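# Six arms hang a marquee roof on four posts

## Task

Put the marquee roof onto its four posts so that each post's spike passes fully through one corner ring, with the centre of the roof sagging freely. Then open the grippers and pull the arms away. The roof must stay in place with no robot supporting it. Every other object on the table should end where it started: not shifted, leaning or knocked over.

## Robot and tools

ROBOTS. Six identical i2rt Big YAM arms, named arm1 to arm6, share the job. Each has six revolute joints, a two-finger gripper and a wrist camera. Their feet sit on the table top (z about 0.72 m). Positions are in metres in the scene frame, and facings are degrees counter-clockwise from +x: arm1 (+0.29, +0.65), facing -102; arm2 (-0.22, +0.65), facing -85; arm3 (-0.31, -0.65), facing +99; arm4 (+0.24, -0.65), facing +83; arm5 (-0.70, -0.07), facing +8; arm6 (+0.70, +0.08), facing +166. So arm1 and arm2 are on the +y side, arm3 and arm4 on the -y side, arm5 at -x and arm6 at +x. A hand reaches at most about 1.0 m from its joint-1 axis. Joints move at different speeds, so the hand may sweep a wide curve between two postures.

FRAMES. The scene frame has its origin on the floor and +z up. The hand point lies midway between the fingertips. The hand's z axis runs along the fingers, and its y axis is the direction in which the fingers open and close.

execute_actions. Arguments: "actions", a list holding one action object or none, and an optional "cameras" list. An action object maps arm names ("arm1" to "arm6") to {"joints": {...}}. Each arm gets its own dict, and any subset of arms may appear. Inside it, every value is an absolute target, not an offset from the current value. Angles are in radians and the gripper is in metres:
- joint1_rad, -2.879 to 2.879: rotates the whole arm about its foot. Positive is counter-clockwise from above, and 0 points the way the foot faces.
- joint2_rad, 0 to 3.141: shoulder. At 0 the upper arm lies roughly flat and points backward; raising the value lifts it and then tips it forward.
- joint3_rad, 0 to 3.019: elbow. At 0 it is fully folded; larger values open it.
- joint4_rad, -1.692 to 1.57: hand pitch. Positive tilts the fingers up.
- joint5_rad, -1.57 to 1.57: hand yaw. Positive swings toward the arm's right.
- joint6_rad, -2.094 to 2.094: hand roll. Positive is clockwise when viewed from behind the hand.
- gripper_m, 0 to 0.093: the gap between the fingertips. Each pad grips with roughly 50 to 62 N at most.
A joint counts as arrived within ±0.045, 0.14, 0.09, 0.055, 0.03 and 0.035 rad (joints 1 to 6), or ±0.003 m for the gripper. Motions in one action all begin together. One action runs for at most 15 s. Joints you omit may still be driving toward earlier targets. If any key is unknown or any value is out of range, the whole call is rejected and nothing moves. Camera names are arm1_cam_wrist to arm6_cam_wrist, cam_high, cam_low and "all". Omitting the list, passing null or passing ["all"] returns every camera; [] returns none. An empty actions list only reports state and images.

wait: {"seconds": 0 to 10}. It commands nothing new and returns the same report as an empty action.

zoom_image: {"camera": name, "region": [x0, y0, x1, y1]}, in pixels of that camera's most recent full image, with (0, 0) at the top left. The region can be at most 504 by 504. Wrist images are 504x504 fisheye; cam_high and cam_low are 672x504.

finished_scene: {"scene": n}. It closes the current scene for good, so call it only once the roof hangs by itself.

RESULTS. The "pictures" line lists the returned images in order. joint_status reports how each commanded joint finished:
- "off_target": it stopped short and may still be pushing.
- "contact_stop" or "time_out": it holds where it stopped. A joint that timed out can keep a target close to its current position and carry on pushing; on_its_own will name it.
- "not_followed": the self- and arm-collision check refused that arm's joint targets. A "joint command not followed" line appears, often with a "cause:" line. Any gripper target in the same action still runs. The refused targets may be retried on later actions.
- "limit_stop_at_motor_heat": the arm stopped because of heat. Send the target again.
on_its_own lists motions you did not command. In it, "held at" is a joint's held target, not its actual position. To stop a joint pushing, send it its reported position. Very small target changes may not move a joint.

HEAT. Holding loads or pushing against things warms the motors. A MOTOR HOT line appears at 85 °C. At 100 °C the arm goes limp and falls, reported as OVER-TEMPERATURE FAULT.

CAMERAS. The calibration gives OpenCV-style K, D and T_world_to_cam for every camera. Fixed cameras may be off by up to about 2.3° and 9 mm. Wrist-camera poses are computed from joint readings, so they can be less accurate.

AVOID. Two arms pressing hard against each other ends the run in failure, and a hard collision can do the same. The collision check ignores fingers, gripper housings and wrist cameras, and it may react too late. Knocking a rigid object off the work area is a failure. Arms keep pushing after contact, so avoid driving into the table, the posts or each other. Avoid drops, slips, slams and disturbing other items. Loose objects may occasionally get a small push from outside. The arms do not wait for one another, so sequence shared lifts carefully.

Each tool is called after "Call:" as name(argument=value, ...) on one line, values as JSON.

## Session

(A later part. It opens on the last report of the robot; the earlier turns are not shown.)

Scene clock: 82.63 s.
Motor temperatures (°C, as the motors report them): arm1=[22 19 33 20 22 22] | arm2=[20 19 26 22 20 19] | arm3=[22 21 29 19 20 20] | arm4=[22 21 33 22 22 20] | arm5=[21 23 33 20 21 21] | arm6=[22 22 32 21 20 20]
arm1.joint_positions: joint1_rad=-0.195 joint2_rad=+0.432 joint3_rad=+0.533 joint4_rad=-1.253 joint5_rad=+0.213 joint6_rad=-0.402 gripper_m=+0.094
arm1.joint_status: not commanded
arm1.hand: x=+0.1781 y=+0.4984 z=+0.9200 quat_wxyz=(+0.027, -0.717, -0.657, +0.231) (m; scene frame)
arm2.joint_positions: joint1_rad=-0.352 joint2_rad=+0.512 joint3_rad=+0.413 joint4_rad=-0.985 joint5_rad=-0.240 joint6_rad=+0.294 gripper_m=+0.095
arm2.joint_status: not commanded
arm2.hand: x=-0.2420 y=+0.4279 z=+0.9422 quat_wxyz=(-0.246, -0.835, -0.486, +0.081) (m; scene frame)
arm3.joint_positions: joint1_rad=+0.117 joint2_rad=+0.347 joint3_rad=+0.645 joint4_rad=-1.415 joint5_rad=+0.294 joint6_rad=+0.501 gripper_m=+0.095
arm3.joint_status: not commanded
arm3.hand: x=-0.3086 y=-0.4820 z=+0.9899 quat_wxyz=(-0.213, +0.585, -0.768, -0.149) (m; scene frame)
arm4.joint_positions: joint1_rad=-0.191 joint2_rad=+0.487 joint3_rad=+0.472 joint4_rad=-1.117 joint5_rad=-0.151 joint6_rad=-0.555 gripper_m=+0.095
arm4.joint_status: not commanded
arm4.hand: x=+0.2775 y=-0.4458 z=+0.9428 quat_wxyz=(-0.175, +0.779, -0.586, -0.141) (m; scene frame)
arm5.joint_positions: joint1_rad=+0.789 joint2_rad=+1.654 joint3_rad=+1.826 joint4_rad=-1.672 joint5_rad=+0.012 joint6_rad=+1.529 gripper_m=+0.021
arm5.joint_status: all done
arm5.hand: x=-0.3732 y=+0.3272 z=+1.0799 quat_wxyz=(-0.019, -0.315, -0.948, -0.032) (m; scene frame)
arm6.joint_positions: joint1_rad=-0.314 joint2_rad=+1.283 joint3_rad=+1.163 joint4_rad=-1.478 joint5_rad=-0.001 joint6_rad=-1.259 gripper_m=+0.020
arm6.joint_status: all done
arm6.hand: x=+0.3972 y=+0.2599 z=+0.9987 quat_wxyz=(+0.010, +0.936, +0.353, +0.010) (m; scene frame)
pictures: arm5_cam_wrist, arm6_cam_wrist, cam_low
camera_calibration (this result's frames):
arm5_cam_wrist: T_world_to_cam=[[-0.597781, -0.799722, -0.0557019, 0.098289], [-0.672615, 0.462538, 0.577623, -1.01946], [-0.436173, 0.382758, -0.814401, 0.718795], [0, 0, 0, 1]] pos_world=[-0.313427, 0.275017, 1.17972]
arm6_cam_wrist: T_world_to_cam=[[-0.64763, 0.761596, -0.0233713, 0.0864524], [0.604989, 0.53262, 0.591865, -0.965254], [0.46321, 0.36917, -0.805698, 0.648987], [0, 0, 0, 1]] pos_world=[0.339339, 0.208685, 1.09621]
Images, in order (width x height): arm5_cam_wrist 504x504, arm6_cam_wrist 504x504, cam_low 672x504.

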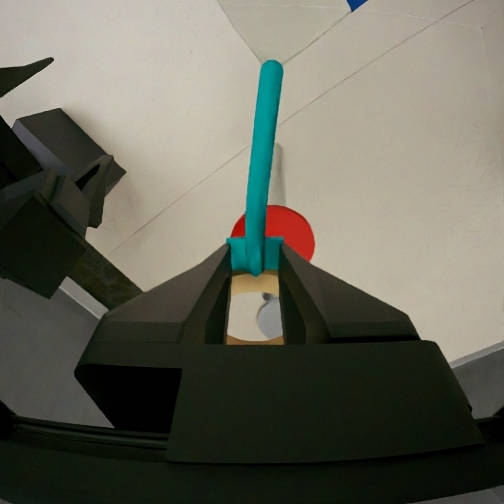

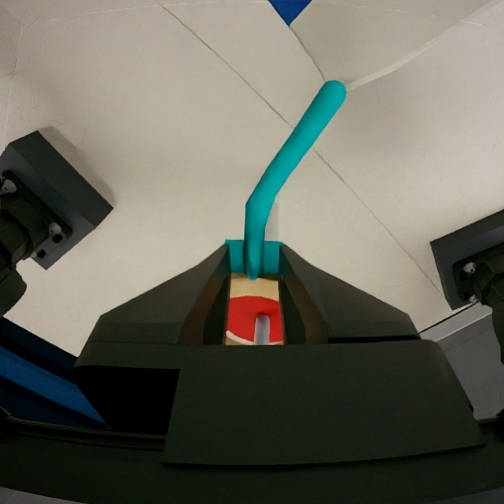

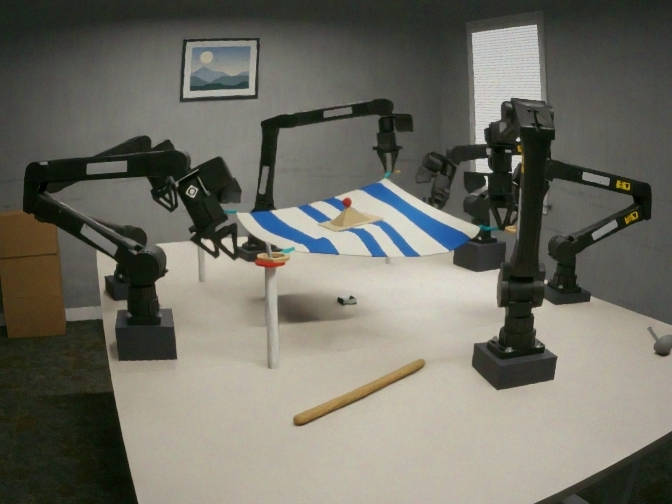

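Call:
execute_actions(actions=[{"arm5":{"joints":{"joint3_rad":1.7,"joint4_rad":-1.61}},"arm6":{"joints":{"joint3_rad":1.135,"joint4_rad":-1.44}}}], cameras=["arm5_cam_wrist","arm6_cam_wrist","cam_low"])

Call:
zoom_image(camera="cam_low", region=[340, 130, 580, 280])

Scene clock: 92.33 s.
Motor temperatures (°C, as the motors report them): arm1=[22 19 33 20 22 22] | arm2=[20 19 26 22 20 19] | arm3=[22 21 29 19 20 20] | arm4=[22 21 33 22 22 20] | arm5=[21 23 34 20 21 21] | arm6=[22 22 32 21 20 20]
arm1.joint_positions: joint1_rad=-0.195 joint2_rad=+0.432 joint3_rad=+0.533 joint4_rad=-1.253 joint5_rad=+0.213 joint6_rad=-0.402 gripper_m=+0.094
arm1.joint_status: not commanded
arm1.hand: x=+0.1781 y=+0.4984 z=+0.9200 quat_wxyz=(+0.027, -0.717, -0.657, +0.231) (m; scene frame)
arm2.joint_positions: joint1_rad=-0.352 joint2_rad=+0.512 joint3_rad=+0.413 joint4_rad=-0.985 joint5_rad=-0.240 joint6_rad=+0.294 gripper_m=+0.095
arm2.joint_status: not commanded
arm2.hand: x=-0.2420 y=+0.4279 z=+0.9422 quat_wxyz=(-0.246, -0.835, -0.486, +0.081) (m; scene frame)
arm3.joint_positions: joint1_rad=+0.117 joint2_rad=+0.347 joint3_rad=+0.645 joint4_rad=-1.415 joint5_rad=+0.294 joint6_rad=+0.501 gripper_m=+0.095
arm3.joint_status: not commanded
arm3.hand: x=-0.3086 y=-0.4820 z=+0.9899 quat_wxyz=(-0.213, +0.585, -0.768, -0.149) (m; scene frame)
arm4.joint_positions: joint1_rad=-0.191 joint2_rad=+0.487 joint3_rad=+0.472 joint4_rad=-1.117 joint5_rad=-0.151 joint6_rad=-0.555 gripper_m=+0.095
arm4.joint_status: not commanded
arm4.hand: x=+0.2775 y=-0.4458 z=+0.9428 quat_wxyz=(-0.175, +0.779, -0.586, -0.141) (m; scene frame)
arm5.joint_positions: joint1_rad=+0.789 joint2_rad=+1.647 joint3_rad=+1.695 joint4_rad=-1.619 joint5_rad=+0.012 joint6_rad=+1.529 gripper_m=+0.021
arm5.joint_status: all done
arm5.hand: x=-0.3825 y=+0.3158 z=+1.0325 quat_wxyz=(-0.006, -0.315, -0.949, +0.002) (m; scene frame)
arm6.joint_positions: joint1_rad=-0.314 joint2_rad=+1.283 joint3_rad=+1.133 joint4_rad=-1.448 joint5_rad=-0.001 joint6_rad=-1.259 gripper_m=+0.020
arm6.joint_status: all done
arm6.hand: x=+0.3983 y=+0.2592 z=+0.9875 quat_wxyz=(+0.010, +0.936, +0.353, +0.010) (m; scene frame)
pictures: arm5_cam_wrist, arm6_cam_wrist, cam_low
camera_calibration (this result's frames):
arm5_cam_wrist: T_world_to_cam=[[-0.598692, -0.800821, 0.015924, 0.00698075], [-0.646362, 0.494769, 0.580878, -0.996505], [-0.473058, 0.337474, -0.813835, 0.680065], [0, 0, 0, 1]] pos_world=[-0.318214, 0.269126, 1.1322]
arm6_cam_wrist: T_world_to_cam=[[-0.647357, 0.761851, -0.0226447, 0.0865503], [0.605575, 0.532154, 0.591684, -0.958969], [0.462826, 0.369318, -0.805852, 0.63999], [0, 0, 0, 1]] pos_world=[0.340553, 0.208021, 1.0851]
Images, in order (width x height): arm5_cam_wrist 504x504, arm6_cam_wrist 504x504, cam_low 672x504.

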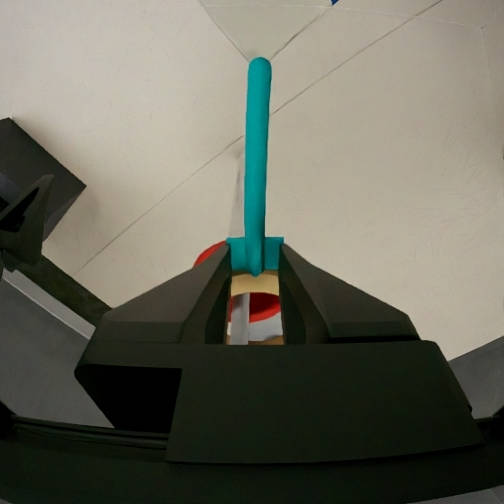

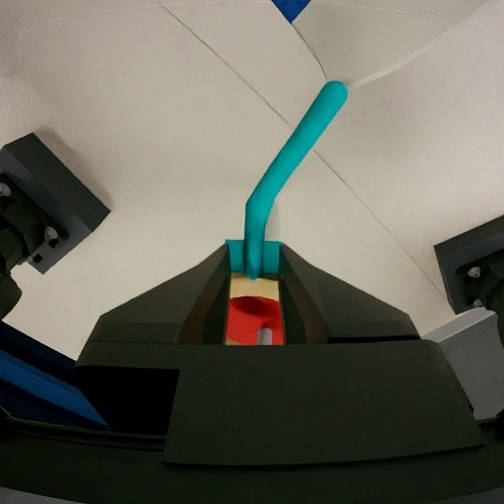

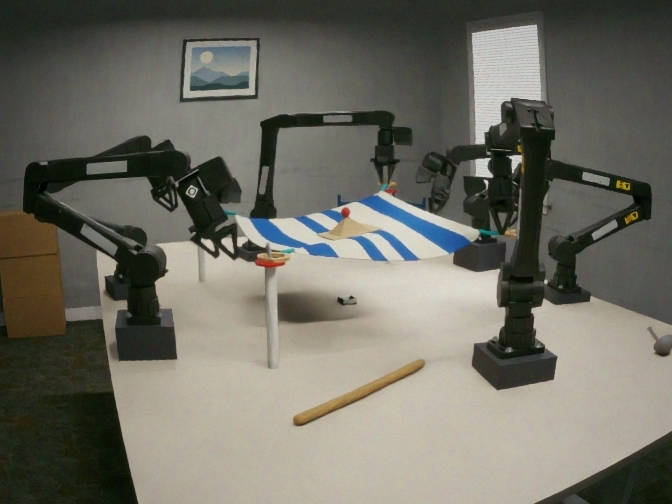

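Region (340, 130, 580, 280) of cam_low's 672x504 image, scaled by 2.100, with more detail than that image has; it fills the top 315 rows of this view, and the rest is white.

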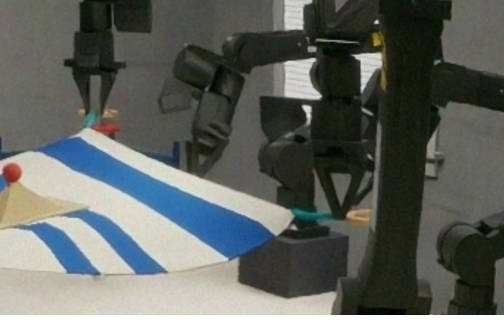

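Call:
execute_actions(actions=[{"arm5":{"joints":{"joint3_rad":1.665,"joint4_rad":-1.56}},"arm6":{"joints":{"joint3_rad":1.1,"joint4_rad":-1.41}}}], cameras=["arm5_cam_wrist","arm6_cam_wrist"])

Call:
execute_actions(actions=[{"arm5":{"joints":{"gripper_m":0.07}},"arm6":{"joints":{"gripper_m":0.07}}}], cameras=["arm5_cam_wrist","arm6_cam_wrist"])

Call:
execute_actions(actions=[{"arm5":{"joints":{"joint3_rad":2.1}},"arm6":{"joints":{"joint3_rad":1.6,"joint4_rad":-1.65}}}], cameras=["arm5_cam_wrist","arm6_cam_wrist","cam_high","cam_low"])

Scene clock: 105.40 s.
Motor temperatures (°C, as the motors report them): arm1=[22 19 34 20 22 22] | arm2=[20 19 26 22 20 19] | arm3=[22 21 29 19 20 20] | arm4=[22 21 33 22 22 20] | arm5=[21 23 32 20 20 21] | arm6=[22 22 32 21 20 20]
arm1.joint_positions: joint1_rad=-0.195 joint2_rad=+0.432 joint3_rad=+0.533 joint4_rad=-1.253 joint5_rad=+0.213 joint6_rad=-0.402 gripper_m=+0.094
arm1.joint_status: not commanded
arm1.hand: x=+0.1781 y=+0.4984 z=+0.9200 quat_wxyz=(+0.027, -0.717, -0.657, +0.231) (m; scene frame)
arm2.joint_positions: joint1_rad=-0.352 joint2_rad=+0.512 joint3_rad=+0.413 joint4_rad=-0.985 joint5_rad=-0.240 joint6_rad=+0.294 gripper_m=+0.095
arm2.joint_status: not commanded
arm2.hand: x=-0.2420 y=+0.4279 z=+0.9422 quat_wxyz=(-0.246, -0.835, -0.486, +0.081) (m; scene frame)
arm3.joint_positions: joint1_rad=+0.117 joint2_rad=+0.347 joint3_rad=+0.645 joint4_rad=-1.415 joint5_rad=+0.294 joint6_rad=+0.501 gripper_m=+0.095
arm3.joint_status: not commanded
arm3.hand: x=-0.3086 y=-0.4820 z=+0.9899 quat_wxyz=(-0.213, +0.585, -0.768, -0.149) (m; scene frame)
arm4.joint_positions: joint1_rad=-0.191 joint2_rad=+0.487 joint3_rad=+0.472 joint4_rad=-1.117 joint5_rad=-0.151 joint6_rad=-0.555 gripper_m=+0.095
arm4.joint_status: not commanded
arm4.hand: x=+0.2775 y=-0.4458 z=+0.9428 quat_wxyz=(-0.175, +0.779, -0.586, -0.141) (m; scene frame)
arm5.joint_positions: joint1_rad=+0.789 joint2_rad=+1.647 joint3_rad=+1.666 joint4_rad=-1.569 joint5_rad=+0.012 joint6_rad=+1.529 gripper_m=+0.021
arm5.joint_status: all done
arm5.hand: x=-0.3791 y=+0.3199 z=+1.0215 quat_wxyz=(-0.010, -0.315, -0.949, -0.007) (m; scene frame)
arm6.joint_positions: joint1_rad=-0.314 joint2_rad=+1.283 joint3_rad=+1.106 joint4_rad=-1.416 joint5_rad=-0.006 joint6_rad=-1.259 gripper_m=+0.020
arm6.joint_status: all done
arm6.hand: x=+0.3987 y=+0.2581 z=+0.9770 quat_wxyz=(+0.010, +0.936, +0.353, +0.007) (m; scene frame)
pictures: arm5_cam_wrist, arm6_cam_wrist
camera_calibration (this result's frames):
arm5_cam_wrist: T_world_to_cam=[[-0.598764, -0.800914, -0.00427605, 0.0331327], [-0.653777, 0.485666, 0.580262, -0.989242], [-0.462663, 0.350235, -0.814419, 0.671751], [0, 0, 0, 1]] pos_world=[-0.316111, 0.271707, 1.12125]
arm6_cam_wrist: T_world_to_cam=[[-0.647389, 0.761871, -0.020997, 0.0858245], [0.608871, 0.533558, 0.58702, -0.949467], [0.458436, 0.367246, -0.8093, 0.637432], [0, 0, 0, 1]] pos_world=[0.341443, 0.207114, 1.07503]
Images, in order (width x height): arm5_cam_wrist 504x504, arm6_cam_wrist 504x504.

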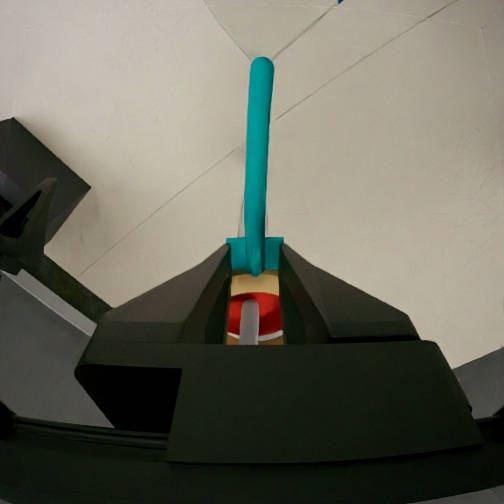

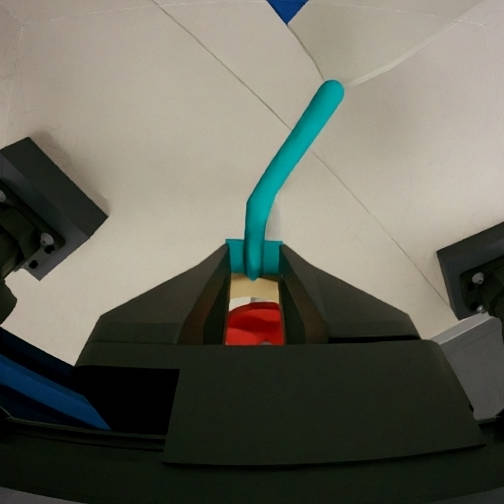

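Scene clock: 106.13 s.
Motor temperatures (°C, as the motors report them): arm1=[22 19 34 20 22 22] | arm2=[20 19 26 22 20 19] | arm3=[22 21 29 19 20 20] | arm4=[22 21 33 22 22 20] | arm5=[21 23 32 20 20 21] | arm6=[22 22 32 21 20 20]
arm1.joint_positions: joint1_rad=-0.195 joint2_rad=+0.432 joint3_rad=+0.533 joint4_rad=-1.253 joint5_rad=+0.213 joint6_rad=-0.402 gripper_m=+0.094
arm1.joint_status: not commanded
arm1.hand: x=+0.1781 y=+0.4984 z=+0.9200 quat_wxyz=(+0.027, -0.717, -0.657, +0.231) (m; scene frame)
arm2.joint_positions: joint1_rad=-0.352 joint2_rad=+0.512 joint3_rad=+0.413 joint4_rad=-0.985 joint5_rad=-0.240 joint6_rad=+0.294 gripper_m=+0.095
arm2.joint_status: not commanded
arm2.hand: x=-0.2420 y=+0.4279 z=+0.9422 quat_wxyz=(-0.246, -0.835, -0.486, +0.081) (m; scene frame)
arm3.joint_positions: joint1_rad=+0.117 joint2_rad=+0.347 joint3_rad=+0.645 joint4_rad=-1.415 joint5_rad=+0.294 joint6_rad=+0.501 gripper_m=+0.095
arm3.joint_status: not commanded
arm3.hand: x=-0.3086 y=-0.4820 z=+0.9899 quat_wxyz=(-0.213, +0.585, -0.768, -0.149) (m; scene frame)
arm4.joint_positions: joint1_rad=-0.191 joint2_rad=+0.487 joint3_rad=+0.472 joint4_rad=-1.117 joint5_rad=-0.151 joint6_rad=-0.555 gripper_m=+0.095
arm4.joint_status: not commanded
arm4.hand: x=+0.2775 y=-0.4458 z=+0.9428 quat_wxyz=(-0.175, +0.779, -0.586, -0.141) (m; scene frame)
arm5.joint_positions: joint1_rad=+0.808 joint2_rad=+1.647 joint3_rad=+1.666 joint4_rad=-1.569 joint5_rad=+0.004 joint6_rad=+1.529 gripper_m=+0.070
arm5.joint_status: all done
arm5.hand: x=-0.3876 y=+0.3268 z=+1.0215 quat_wxyz=(-0.005, -0.307, -0.952, -0.009) (m; scene frame)
arm6.joint_positions: joint1_rad=-0.316 joint2_rad=+1.283 joint3_rad=+1.101 joint4_rad=-1.416 joint5_rad=-0.003 joint6_rad=-1.258 gripper_m=+0.070
arm6.joint_status: all done
arm6.hand: x=+0.4005 y=+0.2583 z=+0.9753 quat_wxyz=(+0.011, +0.936, +0.352, +0.010) (m; scene frame)
pictures: arm5_cam_wrist, arm6_cam_wrist
camera_calibration (this result's frames):
arm5_cam_wrist: T_world_to_cam=[[-0.583572, -0.812049, -0.00463717, 0.0434165], [-0.658804, 0.47009, 0.587361, -1.00226], [-0.474786, 0.345822, -0.809312, 0.656913], [0, 0, 0, 1]] pos_world=[-0.323061, 0.279232, 1.12054]
arm6_cam_wrist: T_world_to_cam=[[-0.645858, 0.76307, -0.0243327, 0.0891396], [0.606618, 0.532269, 0.590512, -0.951826], [0.463553, 0.366626, -0.806662, 0.630723], [0, 0, 0, 1]] pos_world=[0.342593, 0.207368, 1.07301]
Images, in order (width x height): arm5_cam_wrist 504x504, arm6_cam_wrist 504x504.

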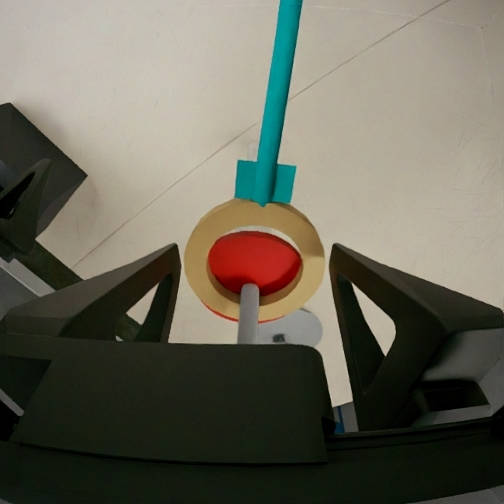

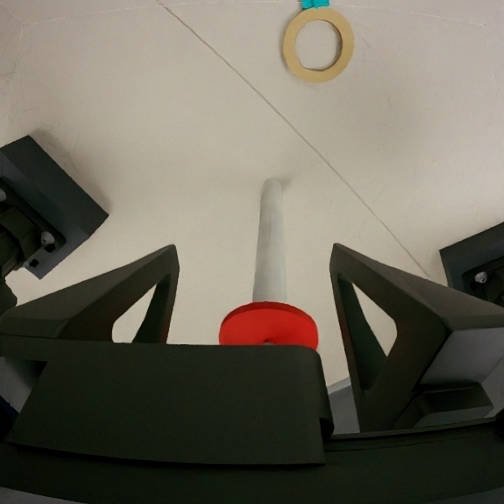

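Scene clock: 107.63 s.
Motor temperatures (°C, as the motors report them): arm1=[22 19 34 20 22 22] | arm2=[20 19 26 22 20 19] | arm3=[22 21 29 19 20 20] | arm4=[22 21 33 22 22 20] | arm5=[21 23 32 20 20 21] | arm6=[22 22 32 21 20 20]
arm1.joint_positions: joint1_rad=-0.195 joint2_rad=+0.432 joint3_rad=+0.533 joint4_rad=-1.253 joint5_rad=+0.213 joint6_rad=-0.402 gripper_m=+0.094
arm1.joint_status: not commanded
arm1.hand: x=+0.1781 y=+0.4984 z=+0.9200 quat_wxyz=(+0.027, -0.717, -0.657, +0.231) (m; scene frame)
arm2.joint_positions: joint1_rad=-0.352 joint2_rad=+0.512 joint3_rad=+0.413 joint4_rad=-0.985 joint5_rad=-0.240 joint6_rad=+0.294 gripper_m=+0.095
arm2.joint_status: not commanded
arm2.hand: x=-0.2420 y=+0.4279 z=+0.9422 quat_wxyz=(-0.246, -0.835, -0.486, +0.081) (m; scene frame)
arm3.joint_positions: joint1_rad=+0.117 joint2_rad=+0.347 joint3_rad=+0.645 joint4_rad=-1.415 joint5_rad=+0.294 joint6_rad=+0.501 gripper_m=+0.095
arm3.joint_status: not commanded
arm3.hand: x=-0.3086 y=-0.4820 z=+0.9899 quat_wxyz=(-0.213, +0.585, -0.768, -0.149) (m; scene frame)
arm4.joint_positions: joint1_rad=-0.191 joint2_rad=+0.487 joint3_rad=+0.472 joint4_rad=-1.117 joint5_rad=-0.151 joint6_rad=-0.555 gripper_m=+0.095
arm4.joint_status: not commanded
arm4.hand: x=+0.2775 y=-0.4458 z=+0.9428 quat_wxyz=(-0.175, +0.779, -0.586, -0.141) (m; scene frame)
arm5.joint_positions: joint1_rad=+0.808 joint2_rad=+1.633 joint3_rad=+2.069 joint4_rad=-1.565 joint5_rad=+0.004 joint6_rad=+1.529 gripper_m=+0.070
arm5.joint_status: all done
arm5.hand: x=-0.3513 y=+0.3732 z=+1.2008 quat_wxyz=(-0.078, -0.299, -0.928, -0.206) (m; scene frame)
arm6.joint_positions: joint1_rad=-0.316 joint2_rad=+1.274 joint3_rad=+1.548 joint4_rad=-1.641 joint5_rad=-0.002 joint6_rad=-1.258 gripper_m=+0.070
arm6.joint_status: all done
arm6.hand: x=+0.3611 y=+0.2811 z=+1.1523 quat_wxyz=(-0.080, +0.931, +0.350, -0.062) (m; scene frame)
pictures: arm5_cam_wrist, arm6_cam_wrist, cam_high, cam_low
camera_calibration (this result's frames):
arm5_cam_wrist: T_world_to_cam=[[-0.52819, -0.741519, -0.413722, 0.587594], [-0.80537, 0.283096, 0.520803, -1.00726], [-0.269062, 0.608282, -0.746725, 0.702446], [0, 0, 0, 1]] pos_world=[-0.311855, 0.293578, 1.29222]
arm6_cam_wrist: T_world_to_cam=[[-0.629654, 0.752376, 0.193562, -0.20336], [0.71674, 0.466476, 0.518347, -0.982683], [0.2997, 0.465113, -0.832977, 0.845169], [0, 0, 0, 1]] pos_world=[0.322984, 0.218303, 1.25274]
Images, in order (width x height): arm5_cam_wrist 504x504, arm6_cam_wrist 504x504, cam_high 672x504, cam_low 672x504.

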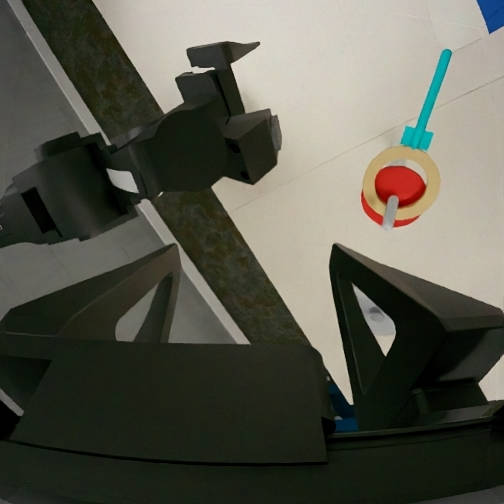

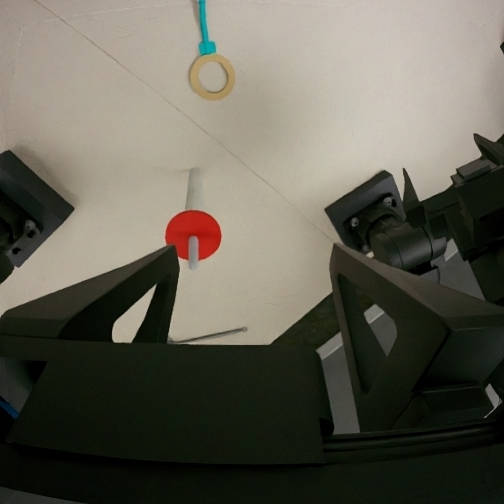

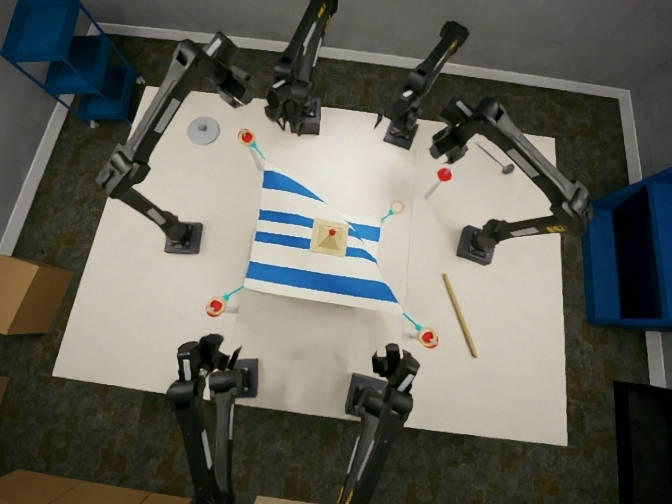

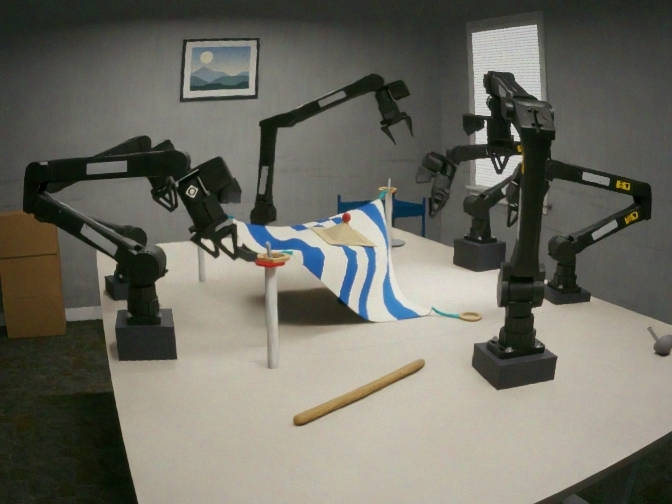

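Call:
execute_actions(actions=[{"arm5":{"joints":{"joint2_rad":1.1}},"arm6":{"joints":{"joint1_rad":-0.055,"joint2_rad":1.74,"joint3_rad":1.07,"joint4_rad":-0.89,"joint6_rad":-1.1}}}], cameras=["arm6_cam_wrist"])

Scene clock: 119.40 s.
Motor temperatures (°C, as the motors report them): arm1=[22 19 34 20 22 22] | arm2=[20 19 26 22 20 19] | arm3=[22 21 30 19 20 20] | arm4=[22 21 34 22 22 20] | arm5=[21 23 33 20 20 21] | arm6=[22 22 34 21 20 20]
arm1.joint_positions: joint1_rad=-0.195 joint2_rad=+0.432 joint3_rad=+0.533 joint4_rad=-1.253 joint5_rad=+0.213 joint6_rad=-0.402 gripper_m=+0.094
arm1.joint_status: not commanded
arm1.hand: x=+0.1781 y=+0.4984 z=+0.9200 quat_wxyz=(+0.027, -0.717, -0.657, +0.231) (m; scene frame)
arm2.joint_positions: joint1_rad=-0.352 joint2_rad=+0.512 joint3_rad=+0.413 joint4_rad=-0.985 joint5_rad=-0.240 joint6_rad=+0.294 gripper_m=+0.095
arm2.joint_status: not commanded
arm2.hand: x=-0.2420 y=+0.4279 z=+0.9422 quat_wxyz=(-0.246, -0.835, -0.486, +0.081) (m; scene frame)
arm3.joint_positions: joint1_rad=+0.117 joint2_rad=+0.347 joint3_rad=+0.645 joint4_rad=-1.415 joint5_rad=+0.294 joint6_rad=+0.501 gripper_m=+0.095
arm3.joint_status: not commanded
arm3.hand: x=-0.3086 y=-0.4820 z=+0.9899 quat_wxyz=(-0.213, +0.585, -0.768, -0.149) (m; scene frame)
arm4.joint_positions: joint1_rad=-0.191 joint2_rad=+0.487 joint3_rad=+0.472 joint4_rad=-1.117 joint5_rad=-0.151 joint6_rad=-0.555 gripper_m=+0.095
arm4.joint_status: not commanded
arm4.hand: x=+0.2775 y=-0.4458 z=+0.9428 quat_wxyz=(-0.175, +0.779, -0.586, -0.141) (m; scene frame)
arm5.joint_positions: joint1_rad=+0.808 joint2_rad=+1.111 joint3_rad=+2.095 joint4_rad=-1.565 joint5_rad=+0.003 joint6_rad=+1.528 gripper_m=+0.070
arm5.joint_status: all done
arm5.hand: x=-0.4952 y=+0.1898 z=+1.4403 quat_wxyz=(-0.166, -0.270, -0.837, -0.446) (m; scene frame)
arm6.joint_positions: joint1_rad=-0.043 joint2_rad=+1.759 joint3_rad=+1.046 joint4_rad=-0.901 joint5_rad=+0.000 joint6_rad=-1.110 gripper_m=+0.070
arm6.joint_status: all done
arm6.hand: x=+0.2779 y=+0.1958 z=+0.7711 quat_wxyz=(+0.013, +0.912, +0.409, +0.019) (m; scene frame)
pictures: arm6_cam_wrist
camera_calibration (this result's frames):
arm6_cam_wrist: T_world_to_cam=[[-0.734806, 0.6773, -0.0364014, 0.103532], [0.525472, 0.60238, 0.600847, -0.722718], [0.428881, 0.422378, -0.798535, 0.538124], [0, 0, 0, 1]] pos_world=[0.225053, 0.137936, 0.867722]
Images, in order (width x height): arm6_cam_wrist 504x504.

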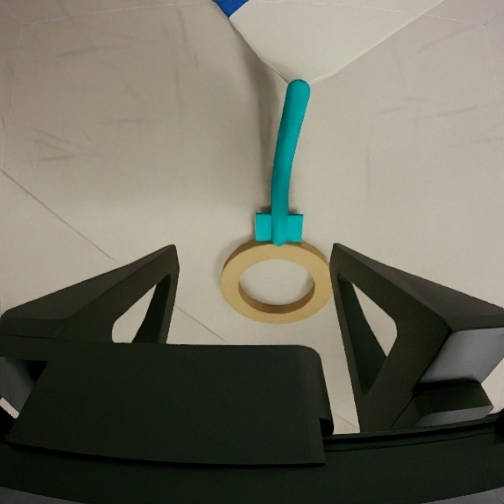

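Call:
execute_actions(actions=[{"arm6":{"joints":{"joint1_rad":-0.09,"joint2_rad":1.81,"joint3_rad":1.03,"joint4_rad":-0.76}}}], cameras=["arm6_cam_wrist"])

Scene clock: 125.77 s.
Motor temperatures (°C, as the motors report them): arm1=[22 19 34 20 22 22] | arm2=[20 19 26 22 20 19] | arm3=[22 21 30 19 20 20] | arm4=[22 21 34 22 22 20] | arm5=[21 23 31 20 20 21] | arm6=[22 22 33 21 20 20]
arm1.joint_positions: joint1_rad=-0.195 joint2_rad=+0.432 joint3_rad=+0.533 joint4_rad=-1.253 joint5_rad=+0.213 joint6_rad=-0.402 gripper_m=+0.094
arm1.joint_status: not commanded
arm1.hand: x=+0.1781 y=+0.4984 z=+0.9200 quat_wxyz=(+0.027, -0.717, -0.657, +0.231) (m; scene frame)
arm2.joint_positions: joint1_rad=-0.352 joint2_rad=+0.512 joint3_rad=+0.413 joint4_rad=-0.985 joint5_rad=-0.240 joint6_rad=+0.294 gripper_m=+0.095
arm2.joint_status: not commanded
arm2.hand: x=-0.2420 y=+0.4279 z=+0.9422 quat_wxyz=(-0.246, -0.835, -0.486, +0.081) (m; scene frame)
arm3.joint_positions: joint1_rad=+0.117 joint2_rad=+0.347 joint3_rad=+0.645 joint4_rad=-1.415 joint5_rad=+0.294 joint6_rad=+0.501 gripper_m=+0.095
arm3.joint_status: not commanded
arm3.hand: x=-0.3086 y=-0.4820 z=+0.9899 quat_wxyz=(-0.213, +0.585, -0.768, -0.149) (m; scene frame)
arm4.joint_positions: joint1_rad=-0.191 joint2_rad=+0.487 joint3_rad=+0.472 joint4_rad=-1.117 joint5_rad=-0.151 joint6_rad=-0.555 gripper_m=+0.095
arm4.joint_status: not commanded
arm4.hand: x=+0.2775 y=-0.4458 z=+0.9428 quat_wxyz=(-0.175, +0.779, -0.586, -0.141) (m; scene frame)
arm5.joint_positions: joint1_rad=+0.808 joint2_rad=+1.111 joint3_rad=+2.095 joint4_rad=-1.565 joint5_rad=+0.003 joint6_rad=+1.528 gripper_m=+0.070
arm5.joint_status: not commanded
arm5.hand: x=-0.4952 y=+0.1898 z=+1.4403 quat_wxyz=(-0.166, -0.270, -0.837, -0.446) (m; scene frame)
arm6.joint_positions: joint1_rad=-0.083 joint2_rad=+1.810 joint3_rad=+1.030 joint4_rad=-0.772 joint5_rad=+0.000 joint6_rad=-1.109 gripper_m=+0.070
arm6.joint_status: all done
arm6.hand: x=+0.2678 y=+0.2174 z=+0.7448 quat_wxyz=(-0.007, +0.920, +0.391, -0.005) (m; scene frame)
pictures: arm6_cam_wrist
camera_calibration (this result's frames):
arm6_cam_wrist: T_world_to_cam=[[-0.707498, 0.70646, 0.0189716, 0.0255865], [0.584283, 0.569618, 0.578055, -0.706345], [0.397567, 0.420058, -0.815777, 0.53405], [0, 0, 0, 1]] pos_world=[0.218488, 0.159939, 0.843486]
Images, in order (width x height): arm6_cam_wrist 504x504.

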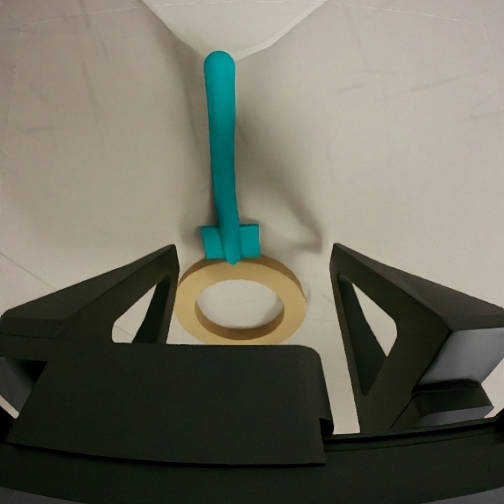

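Call:
execute_actions(actions=[{"arm6":{"joints":{"joint3_rad":1.0}}}], cameras=[])

Call:
execute_actions(actions=[{"arm6":{"joints":{"gripper_m":0}}}], cameras=["arm6_cam_wrist"])

Call:
execute_actions(actions=[{"arm6":{"joints":{"joint1_rad":-0.15,"joint2_rad":1.23,"joint3_rad":1.27,"joint4_rad":-1.6,"joint6_rad":-1.4}}}], cameras=[])

Call:
execute_actions(actions=[{"arm6":{"joints":{"joint1_rad":-0.42}}}], cameras=["arm6_cam_wrist","cam_high"])

Scene clock: 133.03 s.
Motor temperatures (°C, as the motors report them): arm1=[22 19 34 20 22 22] | arm2=[20 19 27 22 20 19] | arm3=[22 21 30 19 20 20] | arm4=[22 21 34 22 22 20] | arm5=[21 22 30 20 20 21] | arm6=[22 22 32 21 20 20]
arm1.joint_positions: joint1_rad=-0.195 joint2_rad=+0.432 joint3_rad=+0.533 joint4_rad=-1.253 joint5_rad=+0.213 joint6_rad=-0.402 gripper_m=+0.094
arm1.joint_status: not commanded
arm1.hand: x=+0.1781 y=+0.4984 z=+0.9200 quat_wxyz=(+0.027, -0.717, -0.657, +0.231) (m; scene frame)
arm2.joint_positions: joint1_rad=-0.352 joint2_rad=+0.512 joint3_rad=+0.413 joint4_rad=-0.985 joint5_rad=-0.240 joint6_rad=+0.294 gripper_m=+0.095
arm2.joint_status: not commanded
arm2.hand: x=-0.2420 y=+0.4279 z=+0.9422 quat_wxyz=(-0.246, -0.835, -0.486, +0.081) (m; scene frame)
arm3.joint_positions: joint1_rad=+0.117 joint2_rad=+0.347 joint3_rad=+0.645 joint4_rad=-1.415 joint5_rad=+0.294 joint6_rad=+0.501 gripper_m=+0.095
arm3.joint_status: not commanded
arm3.hand: x=-0.3086 y=-0.4820 z=+0.9899 quat_wxyz=(-0.213, +0.585, -0.768, -0.149) (m; scene frame)
arm4.joint_positions: joint1_rad=-0.191 joint2_rad=+0.487 joint3_rad=+0.472 joint4_rad=-1.117 joint5_rad=-0.151 joint6_rad=-0.555 gripper_m=+0.095
arm4.joint_status: not commanded
arm4.hand: x=+0.2775 y=-0.4458 z=+0.9428 quat_wxyz=(-0.175, +0.779, -0.586, -0.141) (m; scene frame)
arm5.joint_positions: joint1_rad=+0.808 joint2_rad=+1.111 joint3_rad=+2.095 joint4_rad=-1.565 joint5_rad=+0.003 joint6_rad=+1.528 gripper_m=+0.070
arm5.joint_status: not commanded
arm5.hand: x=-0.4952 y=+0.1898 z=+1.4403 quat_wxyz=(-0.166, -0.270, -0.837, -0.446) (m; scene frame)
arm6.joint_positions: joint1_rad=-0.083 joint2_rad=+1.809 joint3_rad=+1.006 joint4_rad=-0.767 joint5_rad=+0.000 joint6_rad=-1.109 gripper_m=+0.070
arm6.joint_status: all done
arm6.hand: x=+0.2784 y=+0.2142 z=+0.7385 quat_wxyz=(-0.001, +0.921, +0.391, +0.002) (m; scene frame)
pictures: none
No camera images: the call's "cameras" was empty. Leave "cameras" out to get every camera's image.

Scene clock: 133.70 s.
Motor temperatures (°C, as the motors report them): arm1=[22 19 34 20 22 22] | arm2=[20 19 27 22 20 19] | arm3=[22 21 30 19 20 20] | arm4=[22 21 34 22 22 20] | arm5=[21 22 30 20 20 21] | arm6=[22 22 32 21 20 20]
arm1.joint_positions: joint1_rad=-0.195 joint2_rad=+0.432 joint3_rad=+0.533 joint4_rad=-1.253 joint5_rad=+0.213 joint6_rad=-0.402 gripper_m=+0.094
arm1.joint_status: not commanded
arm1.hand: x=+0.1781 y=+0.4984 z=+0.9200 quat_wxyz=(+0.027, -0.717, -0.657, +0.231) (m; scene frame)
arm2.joint_positions: joint1_rad=-0.352 joint2_rad=+0.512 joint3_rad=+0.413 joint4_rad=-0.985 joint5_rad=-0.240 joint6_rad=+0.294 gripper_m=+0.095
arm2.joint_status: not commanded
arm2.hand: x=-0.2420 y=+0.4279 z=+0.9422 quat_wxyz=(-0.246, -0.835, -0.486, +0.081) (m; scene frame)
arm3.joint_positions: joint1_rad=+0.117 joint2_rad=+0.347 joint3_rad=+0.645 joint4_rad=-1.415 joint5_rad=+0.294 joint6_rad=+0.501 gripper_m=+0.095
arm3.joint_status: not commanded
arm3.hand: x=-0.3086 y=-0.4820 z=+0.9899 quat_wxyz=(-0.213, +0.585, -0.768, -0.149) (m; scene frame)
arm4.joint_positions: joint1_rad=-0.191 joint2_rad=+0.487 joint3_rad=+0.472 joint4_rad=-1.117 joint5_rad=-0.151 joint6_rad=-0.555 gripper_m=+0.095
arm4.joint_status: not commanded
arm4.hand: x=+0.2775 y=-0.4458 z=+0.9428 quat_wxyz=(-0.175, +0.779, -0.586, -0.141) (m; scene frame)
arm5.joint_positions: joint1_rad=+0.808 joint2_rad=+1.111 joint3_rad=+2.095 joint4_rad=-1.565 joint5_rad=+0.003 joint6_rad=+1.528 gripper_m=+0.070
arm5.joint_status: not commanded
arm5.hand: x=-0.4952 y=+0.1898 z=+1.4403 quat_wxyz=(-0.166, -0.270, -0.837, -0.446) (m; scene frame)
arm6.joint_positions: joint1_rad=-0.083 joint2_rad=+1.809 joint3_rad=+1.006 joint4_rad=-0.767 joint5_rad=+0.000 joint6_rad=-1.109 gripper_m=+0.021
arm6.joint_status: gripper_m off_target (ended at +0.020, target +0.000)
arm6.hand: x=+0.2784 y=+0.2141 z=+0.7385 quat_wxyz=(-0.001, +0.921, +0.390, +0.002) (m; scene frame)
pictures: arm6_cam_wrist
camera_calibration (this result's frames):
arm6_cam_wrist: T_world_to_cam=[[-0.707372, 0.706837, 0.00271513, 0.0474199], [0.574388, 0.572576, 0.585009, -0.709995], [0.411951, 0.415378, -0.811022, 0.519586], [0, 0, 0, 1]] pos_world=[0.227312, 0.157183, 0.83662]
Images, in order (width x height): arm6_cam_wrist 504x504.

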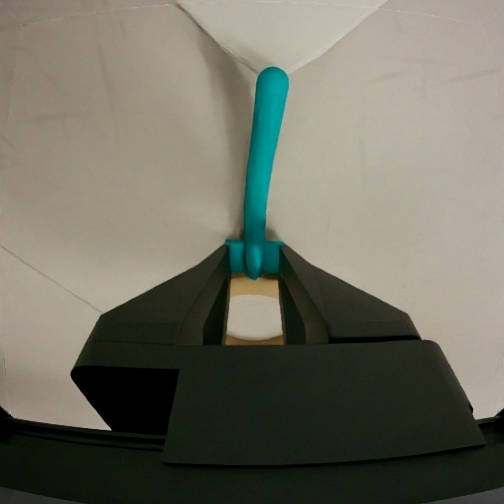

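Scene clock: 135.13 s.
Motor temperatures (°C, as the motors report them): arm1=[22 19 34 20 22 22] | arm2=[20 19 27 22 20 19] | arm3=[22 21 30 19 20 20] | arm4=[22 21 34 22 22 20] | arm5=[21 22 30 20 20 21] | arm6=[22 22 32 21 20 20]
arm1.joint_positions: joint1_rad=-0.195 joint2_rad=+0.432 joint3_rad=+0.533 joint4_rad=-1.253 joint5_rad=+0.213 joint6_rad=-0.402 gripper_m=+0.094
arm1.joint_status: not commanded
arm1.hand: x=+0.1781 y=+0.4984 z=+0.9200 quat_wxyz=(+0.027, -0.717, -0.657, +0.231) (m; scene frame)
arm2.joint_positions: joint1_rad=-0.352 joint2_rad=+0.512 joint3_rad=+0.413 joint4_rad=-0.985 joint5_rad=-0.240 joint6_rad=+0.294 gripper_m=+0.095
arm2.joint_status: not commanded
arm2.hand: x=-0.2420 y=+0.4279 z=+0.9422 quat_wxyz=(-0.246, -0.835, -0.486, +0.081) (m; scene frame)
arm3.joint_positions: joint1_rad=+0.117 joint2_rad=+0.347 joint3_rad=+0.645 joint4_rad=-1.415 joint5_rad=+0.294 joint6_rad=+0.501 gripper_m=+0.095
arm3.joint_status: not commanded
arm3.hand: x=-0.3086 y=-0.4820 z=+0.9899 quat_wxyz=(-0.213, +0.585, -0.768, -0.149) (m; scene frame)
arm4.joint_positions: joint1_rad=-0.191 joint2_rad=+0.487 joint3_rad=+0.472 joint4_rad=-1.117 joint5_rad=-0.151 joint6_rad=-0.555 gripper_m=+0.095
arm4.joint_status: not commanded
arm4.hand: x=+0.2775 y=-0.4458 z=+0.9428 quat_wxyz=(-0.175, +0.779, -0.586, -0.141) (m; scene frame)
arm5.joint_positions: joint1_rad=+0.808 joint2_rad=+1.111 joint3_rad=+2.095 joint4_rad=-1.565 joint5_rad=+0.003 joint6_rad=+1.528 gripper_m=+0.070
arm5.joint_status: not commanded
arm5.hand: x=-0.4952 y=+0.1898 z=+1.4403 quat_wxyz=(-0.166, -0.270, -0.837, -0.446) (m; scene frame)
arm6.joint_positions: joint1_rad=-0.147 joint2_rad=+1.229 joint3_rad=+1.254 joint4_rad=-1.589 joint5_rad=+0.000 joint6_rad=-1.389 gripper_m=+0.021
arm6.joint_status: all done
arm6.hand: x=+0.3802 y=+0.2037 z=+1.0507 quat_wxyz=(-0.003, +0.873, +0.488, +0.000) (m; scene frame)
pictures: none
No camera images: the call's "cameras" was empty. Leave "cameras" out to get every camera's image.

Scene clock: 136.17 s.
Motor temperatures (°C, as the motors report them): arm1=[22 19 34 20 22 22] | arm2=[20 19 27 22 20 19] | arm3=[22 21 30 19 20 20] | arm4=[22 21 34 22 22 20] | arm5=[21 22 30 20 20 21] | arm6=[22 22 33 21 20 20]
arm1.joint_positions: joint1_rad=-0.195 joint2_rad=+0.432 joint3_rad=+0.533 joint4_rad=-1.253 joint5_rad=+0.213 joint6_rad=-0.402 gripper_m=+0.094
arm1.joint_status: not commanded
arm1.hand: x=+0.1781 y=+0.4984 z=+0.9200 quat_wxyz=(+0.027, -0.717, -0.657, +0.231) (m; scene frame)
arm2.joint_positions: joint1_rad=-0.352 joint2_rad=+0.512 joint3_rad=+0.413 joint4_rad=-0.985 joint5_rad=-0.240 joint6_rad=+0.294 gripper_m=+0.095
arm2.joint_status: not commanded
arm2.hand: x=-0.2420 y=+0.4279 z=+0.9422 quat_wxyz=(-0.246, -0.835, -0.486, +0.081) (m; scene frame)
arm3.joint_positions: joint1_rad=+0.117 joint2_rad=+0.347 joint3_rad=+0.645 joint4_rad=-1.415 joint5_rad=+0.294 joint6_rad=+0.501 gripper_m=+0.095
arm3.joint_status: not commanded
arm3.hand: x=-0.3086 y=-0.4820 z=+0.9899 quat_wxyz=(-0.213, +0.585, -0.768, -0.149) (m; scene frame)
arm4.joint_positions: joint1_rad=-0.191 joint2_rad=+0.487 joint3_rad=+0.472 joint4_rad=-1.117 joint5_rad=-0.151 joint6_rad=-0.555 gripper_m=+0.095
arm4.joint_status: not commanded
arm4.hand: x=+0.2775 y=-0.4458 z=+0.9428 quat_wxyz=(-0.175, +0.779, -0.586, -0.141) (m; scene frame)
arm5.joint_positions: joint1_rad=+0.808 joint2_rad=+1.111 joint3_rad=+2.095 joint4_rad=-1.565 joint5_rad=+0.003 joint6_rad=+1.528 gripper_m=+0.070
arm5.joint_status: not commanded
arm5.hand: x=-0.4952 y=+0.1898 z=+1.4403 quat_wxyz=(-0.166, -0.270, -0.837, -0.446) (m; scene frame)
arm6.joint_positions: joint1_rad=-0.414 joint2_rad=+1.229 joint3_rad=+1.254 joint4_rad=-1.589 joint5_rad=-0.007 joint6_rad=-1.390 gripper_m=+0.021
arm6.joint_status: all done
arm6.hand: x=+0.4237 y=+0.2825 z=+1.0510 quat_wxyz=(-0.002, +0.930, +0.367, -0.003) (m; scene frame)
pictures: arm6_cam_wrist, cam_high
camera_calibration (this result's frames):
arm6_cam_wrist: T_world_to_cam=[[-0.670884, 0.741526, 0.0073679, 0.0708164], [0.607453, 0.54383, 0.579007, -1.01505], [0.425342, 0.392922, -0.815289, 0.689925], [0, 0, 0, 1]] pos_world=[0.370649, 0.228414, 1.14969]
Images, in order (width x height): arm6_cam_wrist 504x504, cam_high 672x504.

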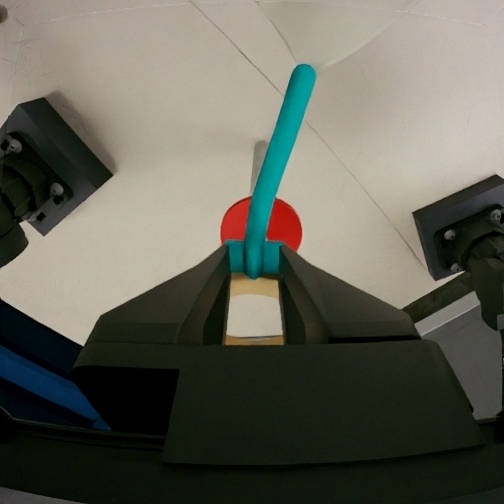

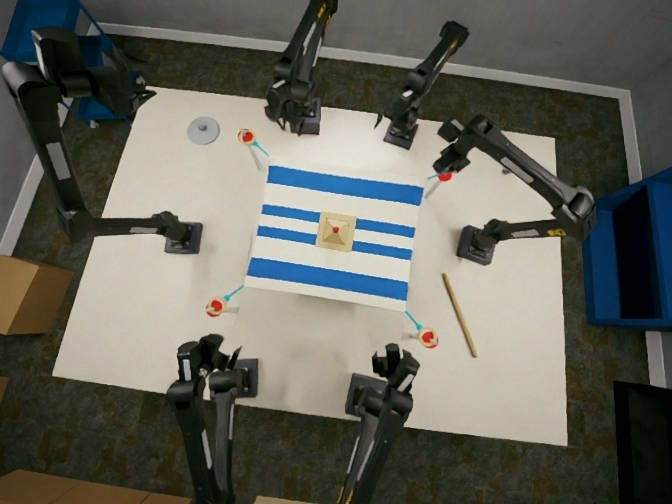

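Offset to post ≈ 3.6 cm along the ring axis; lower.

Call:
execute_actions(actions=[{"arm6":{"joints":{"joint3_rad":1.06,"joint4_rad":-1.39}}}], cameras=["arm6_cam_wrist","cam_low"])

Call:
zoom_image(camera="cam_low", region=[440, 160, 600, 280])

Scene clock: 151.30 s.
Motor temperatures (°C, as the motors report them): arm1=[22 19 35 20 22 22] | arm2=[20 19 27 22 20 19] | arm3=[22 21 30 19 20 20] | arm4=[22 21 34 22 22 20] | arm5=[21 22 29 20 20 21] | arm6=[22 22 33 21 20 20]
arm1.joint_positions: joint1_rad=-0.195 joint2_rad=+0.432 joint3_rad=+0.533 joint4_rad=-1.253 joint5_rad=+0.213 joint6_rad=-0.402 gripper_m=+0.094
arm1.joint_status: not commanded
arm1.hand: x=+0.1781 y=+0.4984 z=+0.9200 quat_wxyz=(+0.027, -0.717, -0.657, +0.231) (m; scene frame)
arm2.joint_positions: joint1_rad=-0.352 joint2_rad=+0.512 joint3_rad=+0.413 joint4_rad=-0.985 joint5_rad=-0.240 joint6_rad=+0.294 gripper_m=+0.095
arm2.joint_status: not commanded
arm2.hand: x=-0.2420 y=+0.4279 z=+0.9422 quat_wxyz=(-0.246, -0.835, -0.486, +0.081) (m; scene frame)
arm3.joint_positions: joint1_rad=+0.117 joint2_rad=+0.347 joint3_rad=+0.645 joint4_rad=-1.415 joint5_rad=+0.294 joint6_rad=+0.501 gripper_m=+0.095
arm3.joint_status: not commanded
arm3.hand: x=-0.3086 y=-0.4820 z=+0.9899 quat_wxyz=(-0.213, +0.585, -0.768, -0.149) (m; scene frame)
arm4.joint_positions: joint1_rad=-0.191 joint2_rad=+0.487 joint3_rad=+0.472 joint4_rad=-1.117 joint5_rad=-0.151 joint6_rad=-0.555 gripper_m=+0.095
arm4.joint_status: not commanded
arm4.hand: x=+0.2775 y=-0.4458 z=+0.9428 quat_wxyz=(-0.175, +0.779, -0.586, -0.141) (m; scene frame)
arm5.joint_positions: joint1_rad=+0.808 joint2_rad=+1.111 joint3_rad=+2.095 joint4_rad=-1.565 joint5_rad=+0.003 joint6_rad=+1.528 gripper_m=+0.070
arm5.joint_status: not commanded
arm5.hand: x=-0.4952 y=+0.1898 z=+1.4403 quat_wxyz=(-0.166, -0.270, -0.837, -0.446) (m; scene frame)
arm6.joint_positions: joint1_rad=-0.414 joint2_rad=+1.232 joint3_rad=+1.054 joint4_rad=-1.394 joint5_rad=-0.007 joint6_rad=-1.390 gripper_m=+0.021
arm6.joint_status: all done
arm6.hand: x=+0.4294 y=+0.2787 z=+0.9743 quat_wxyz=(+0.002, +0.930, +0.367, -0.001) (m; scene frame)
pictures: arm6_cam_wrist, cam_low
camera_calibration (this result's frames):
arm6_cam_wrist: T_world_to_cam=[[-0.670883, 0.741563, -0.000113097, 0.0853071], [0.603917, 0.546445, 0.580243, -0.97242], [0.430349, 0.389207, -0.814443, 0.624539], [0, 0, 0, 1]] pos_world=[0.375723, 0.225039, 1.0729]
Images, in order (width x height): arm6_cam_wrist 504x504, cam_low 672x504.

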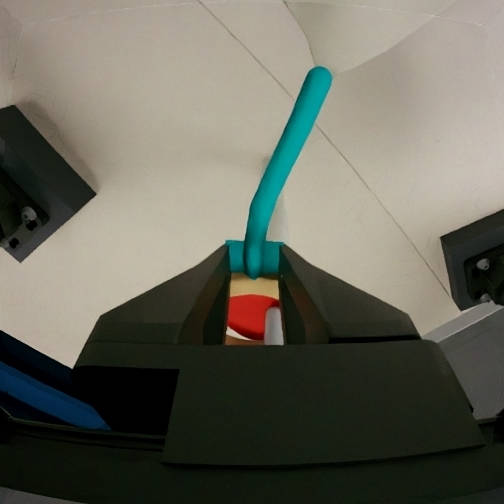

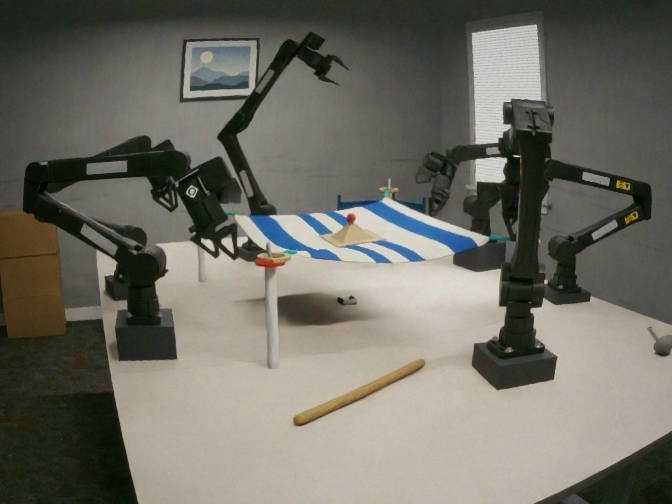

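Region (440, 160, 600, 280) of cam_low's 672x504 image, scaled by 3.150, with more detail than that image has; it fills the top 378 rows of this view, and the rest is white.

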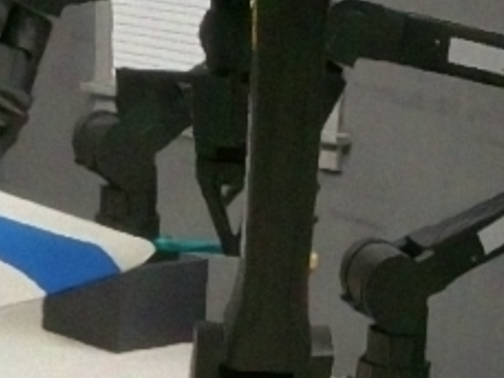

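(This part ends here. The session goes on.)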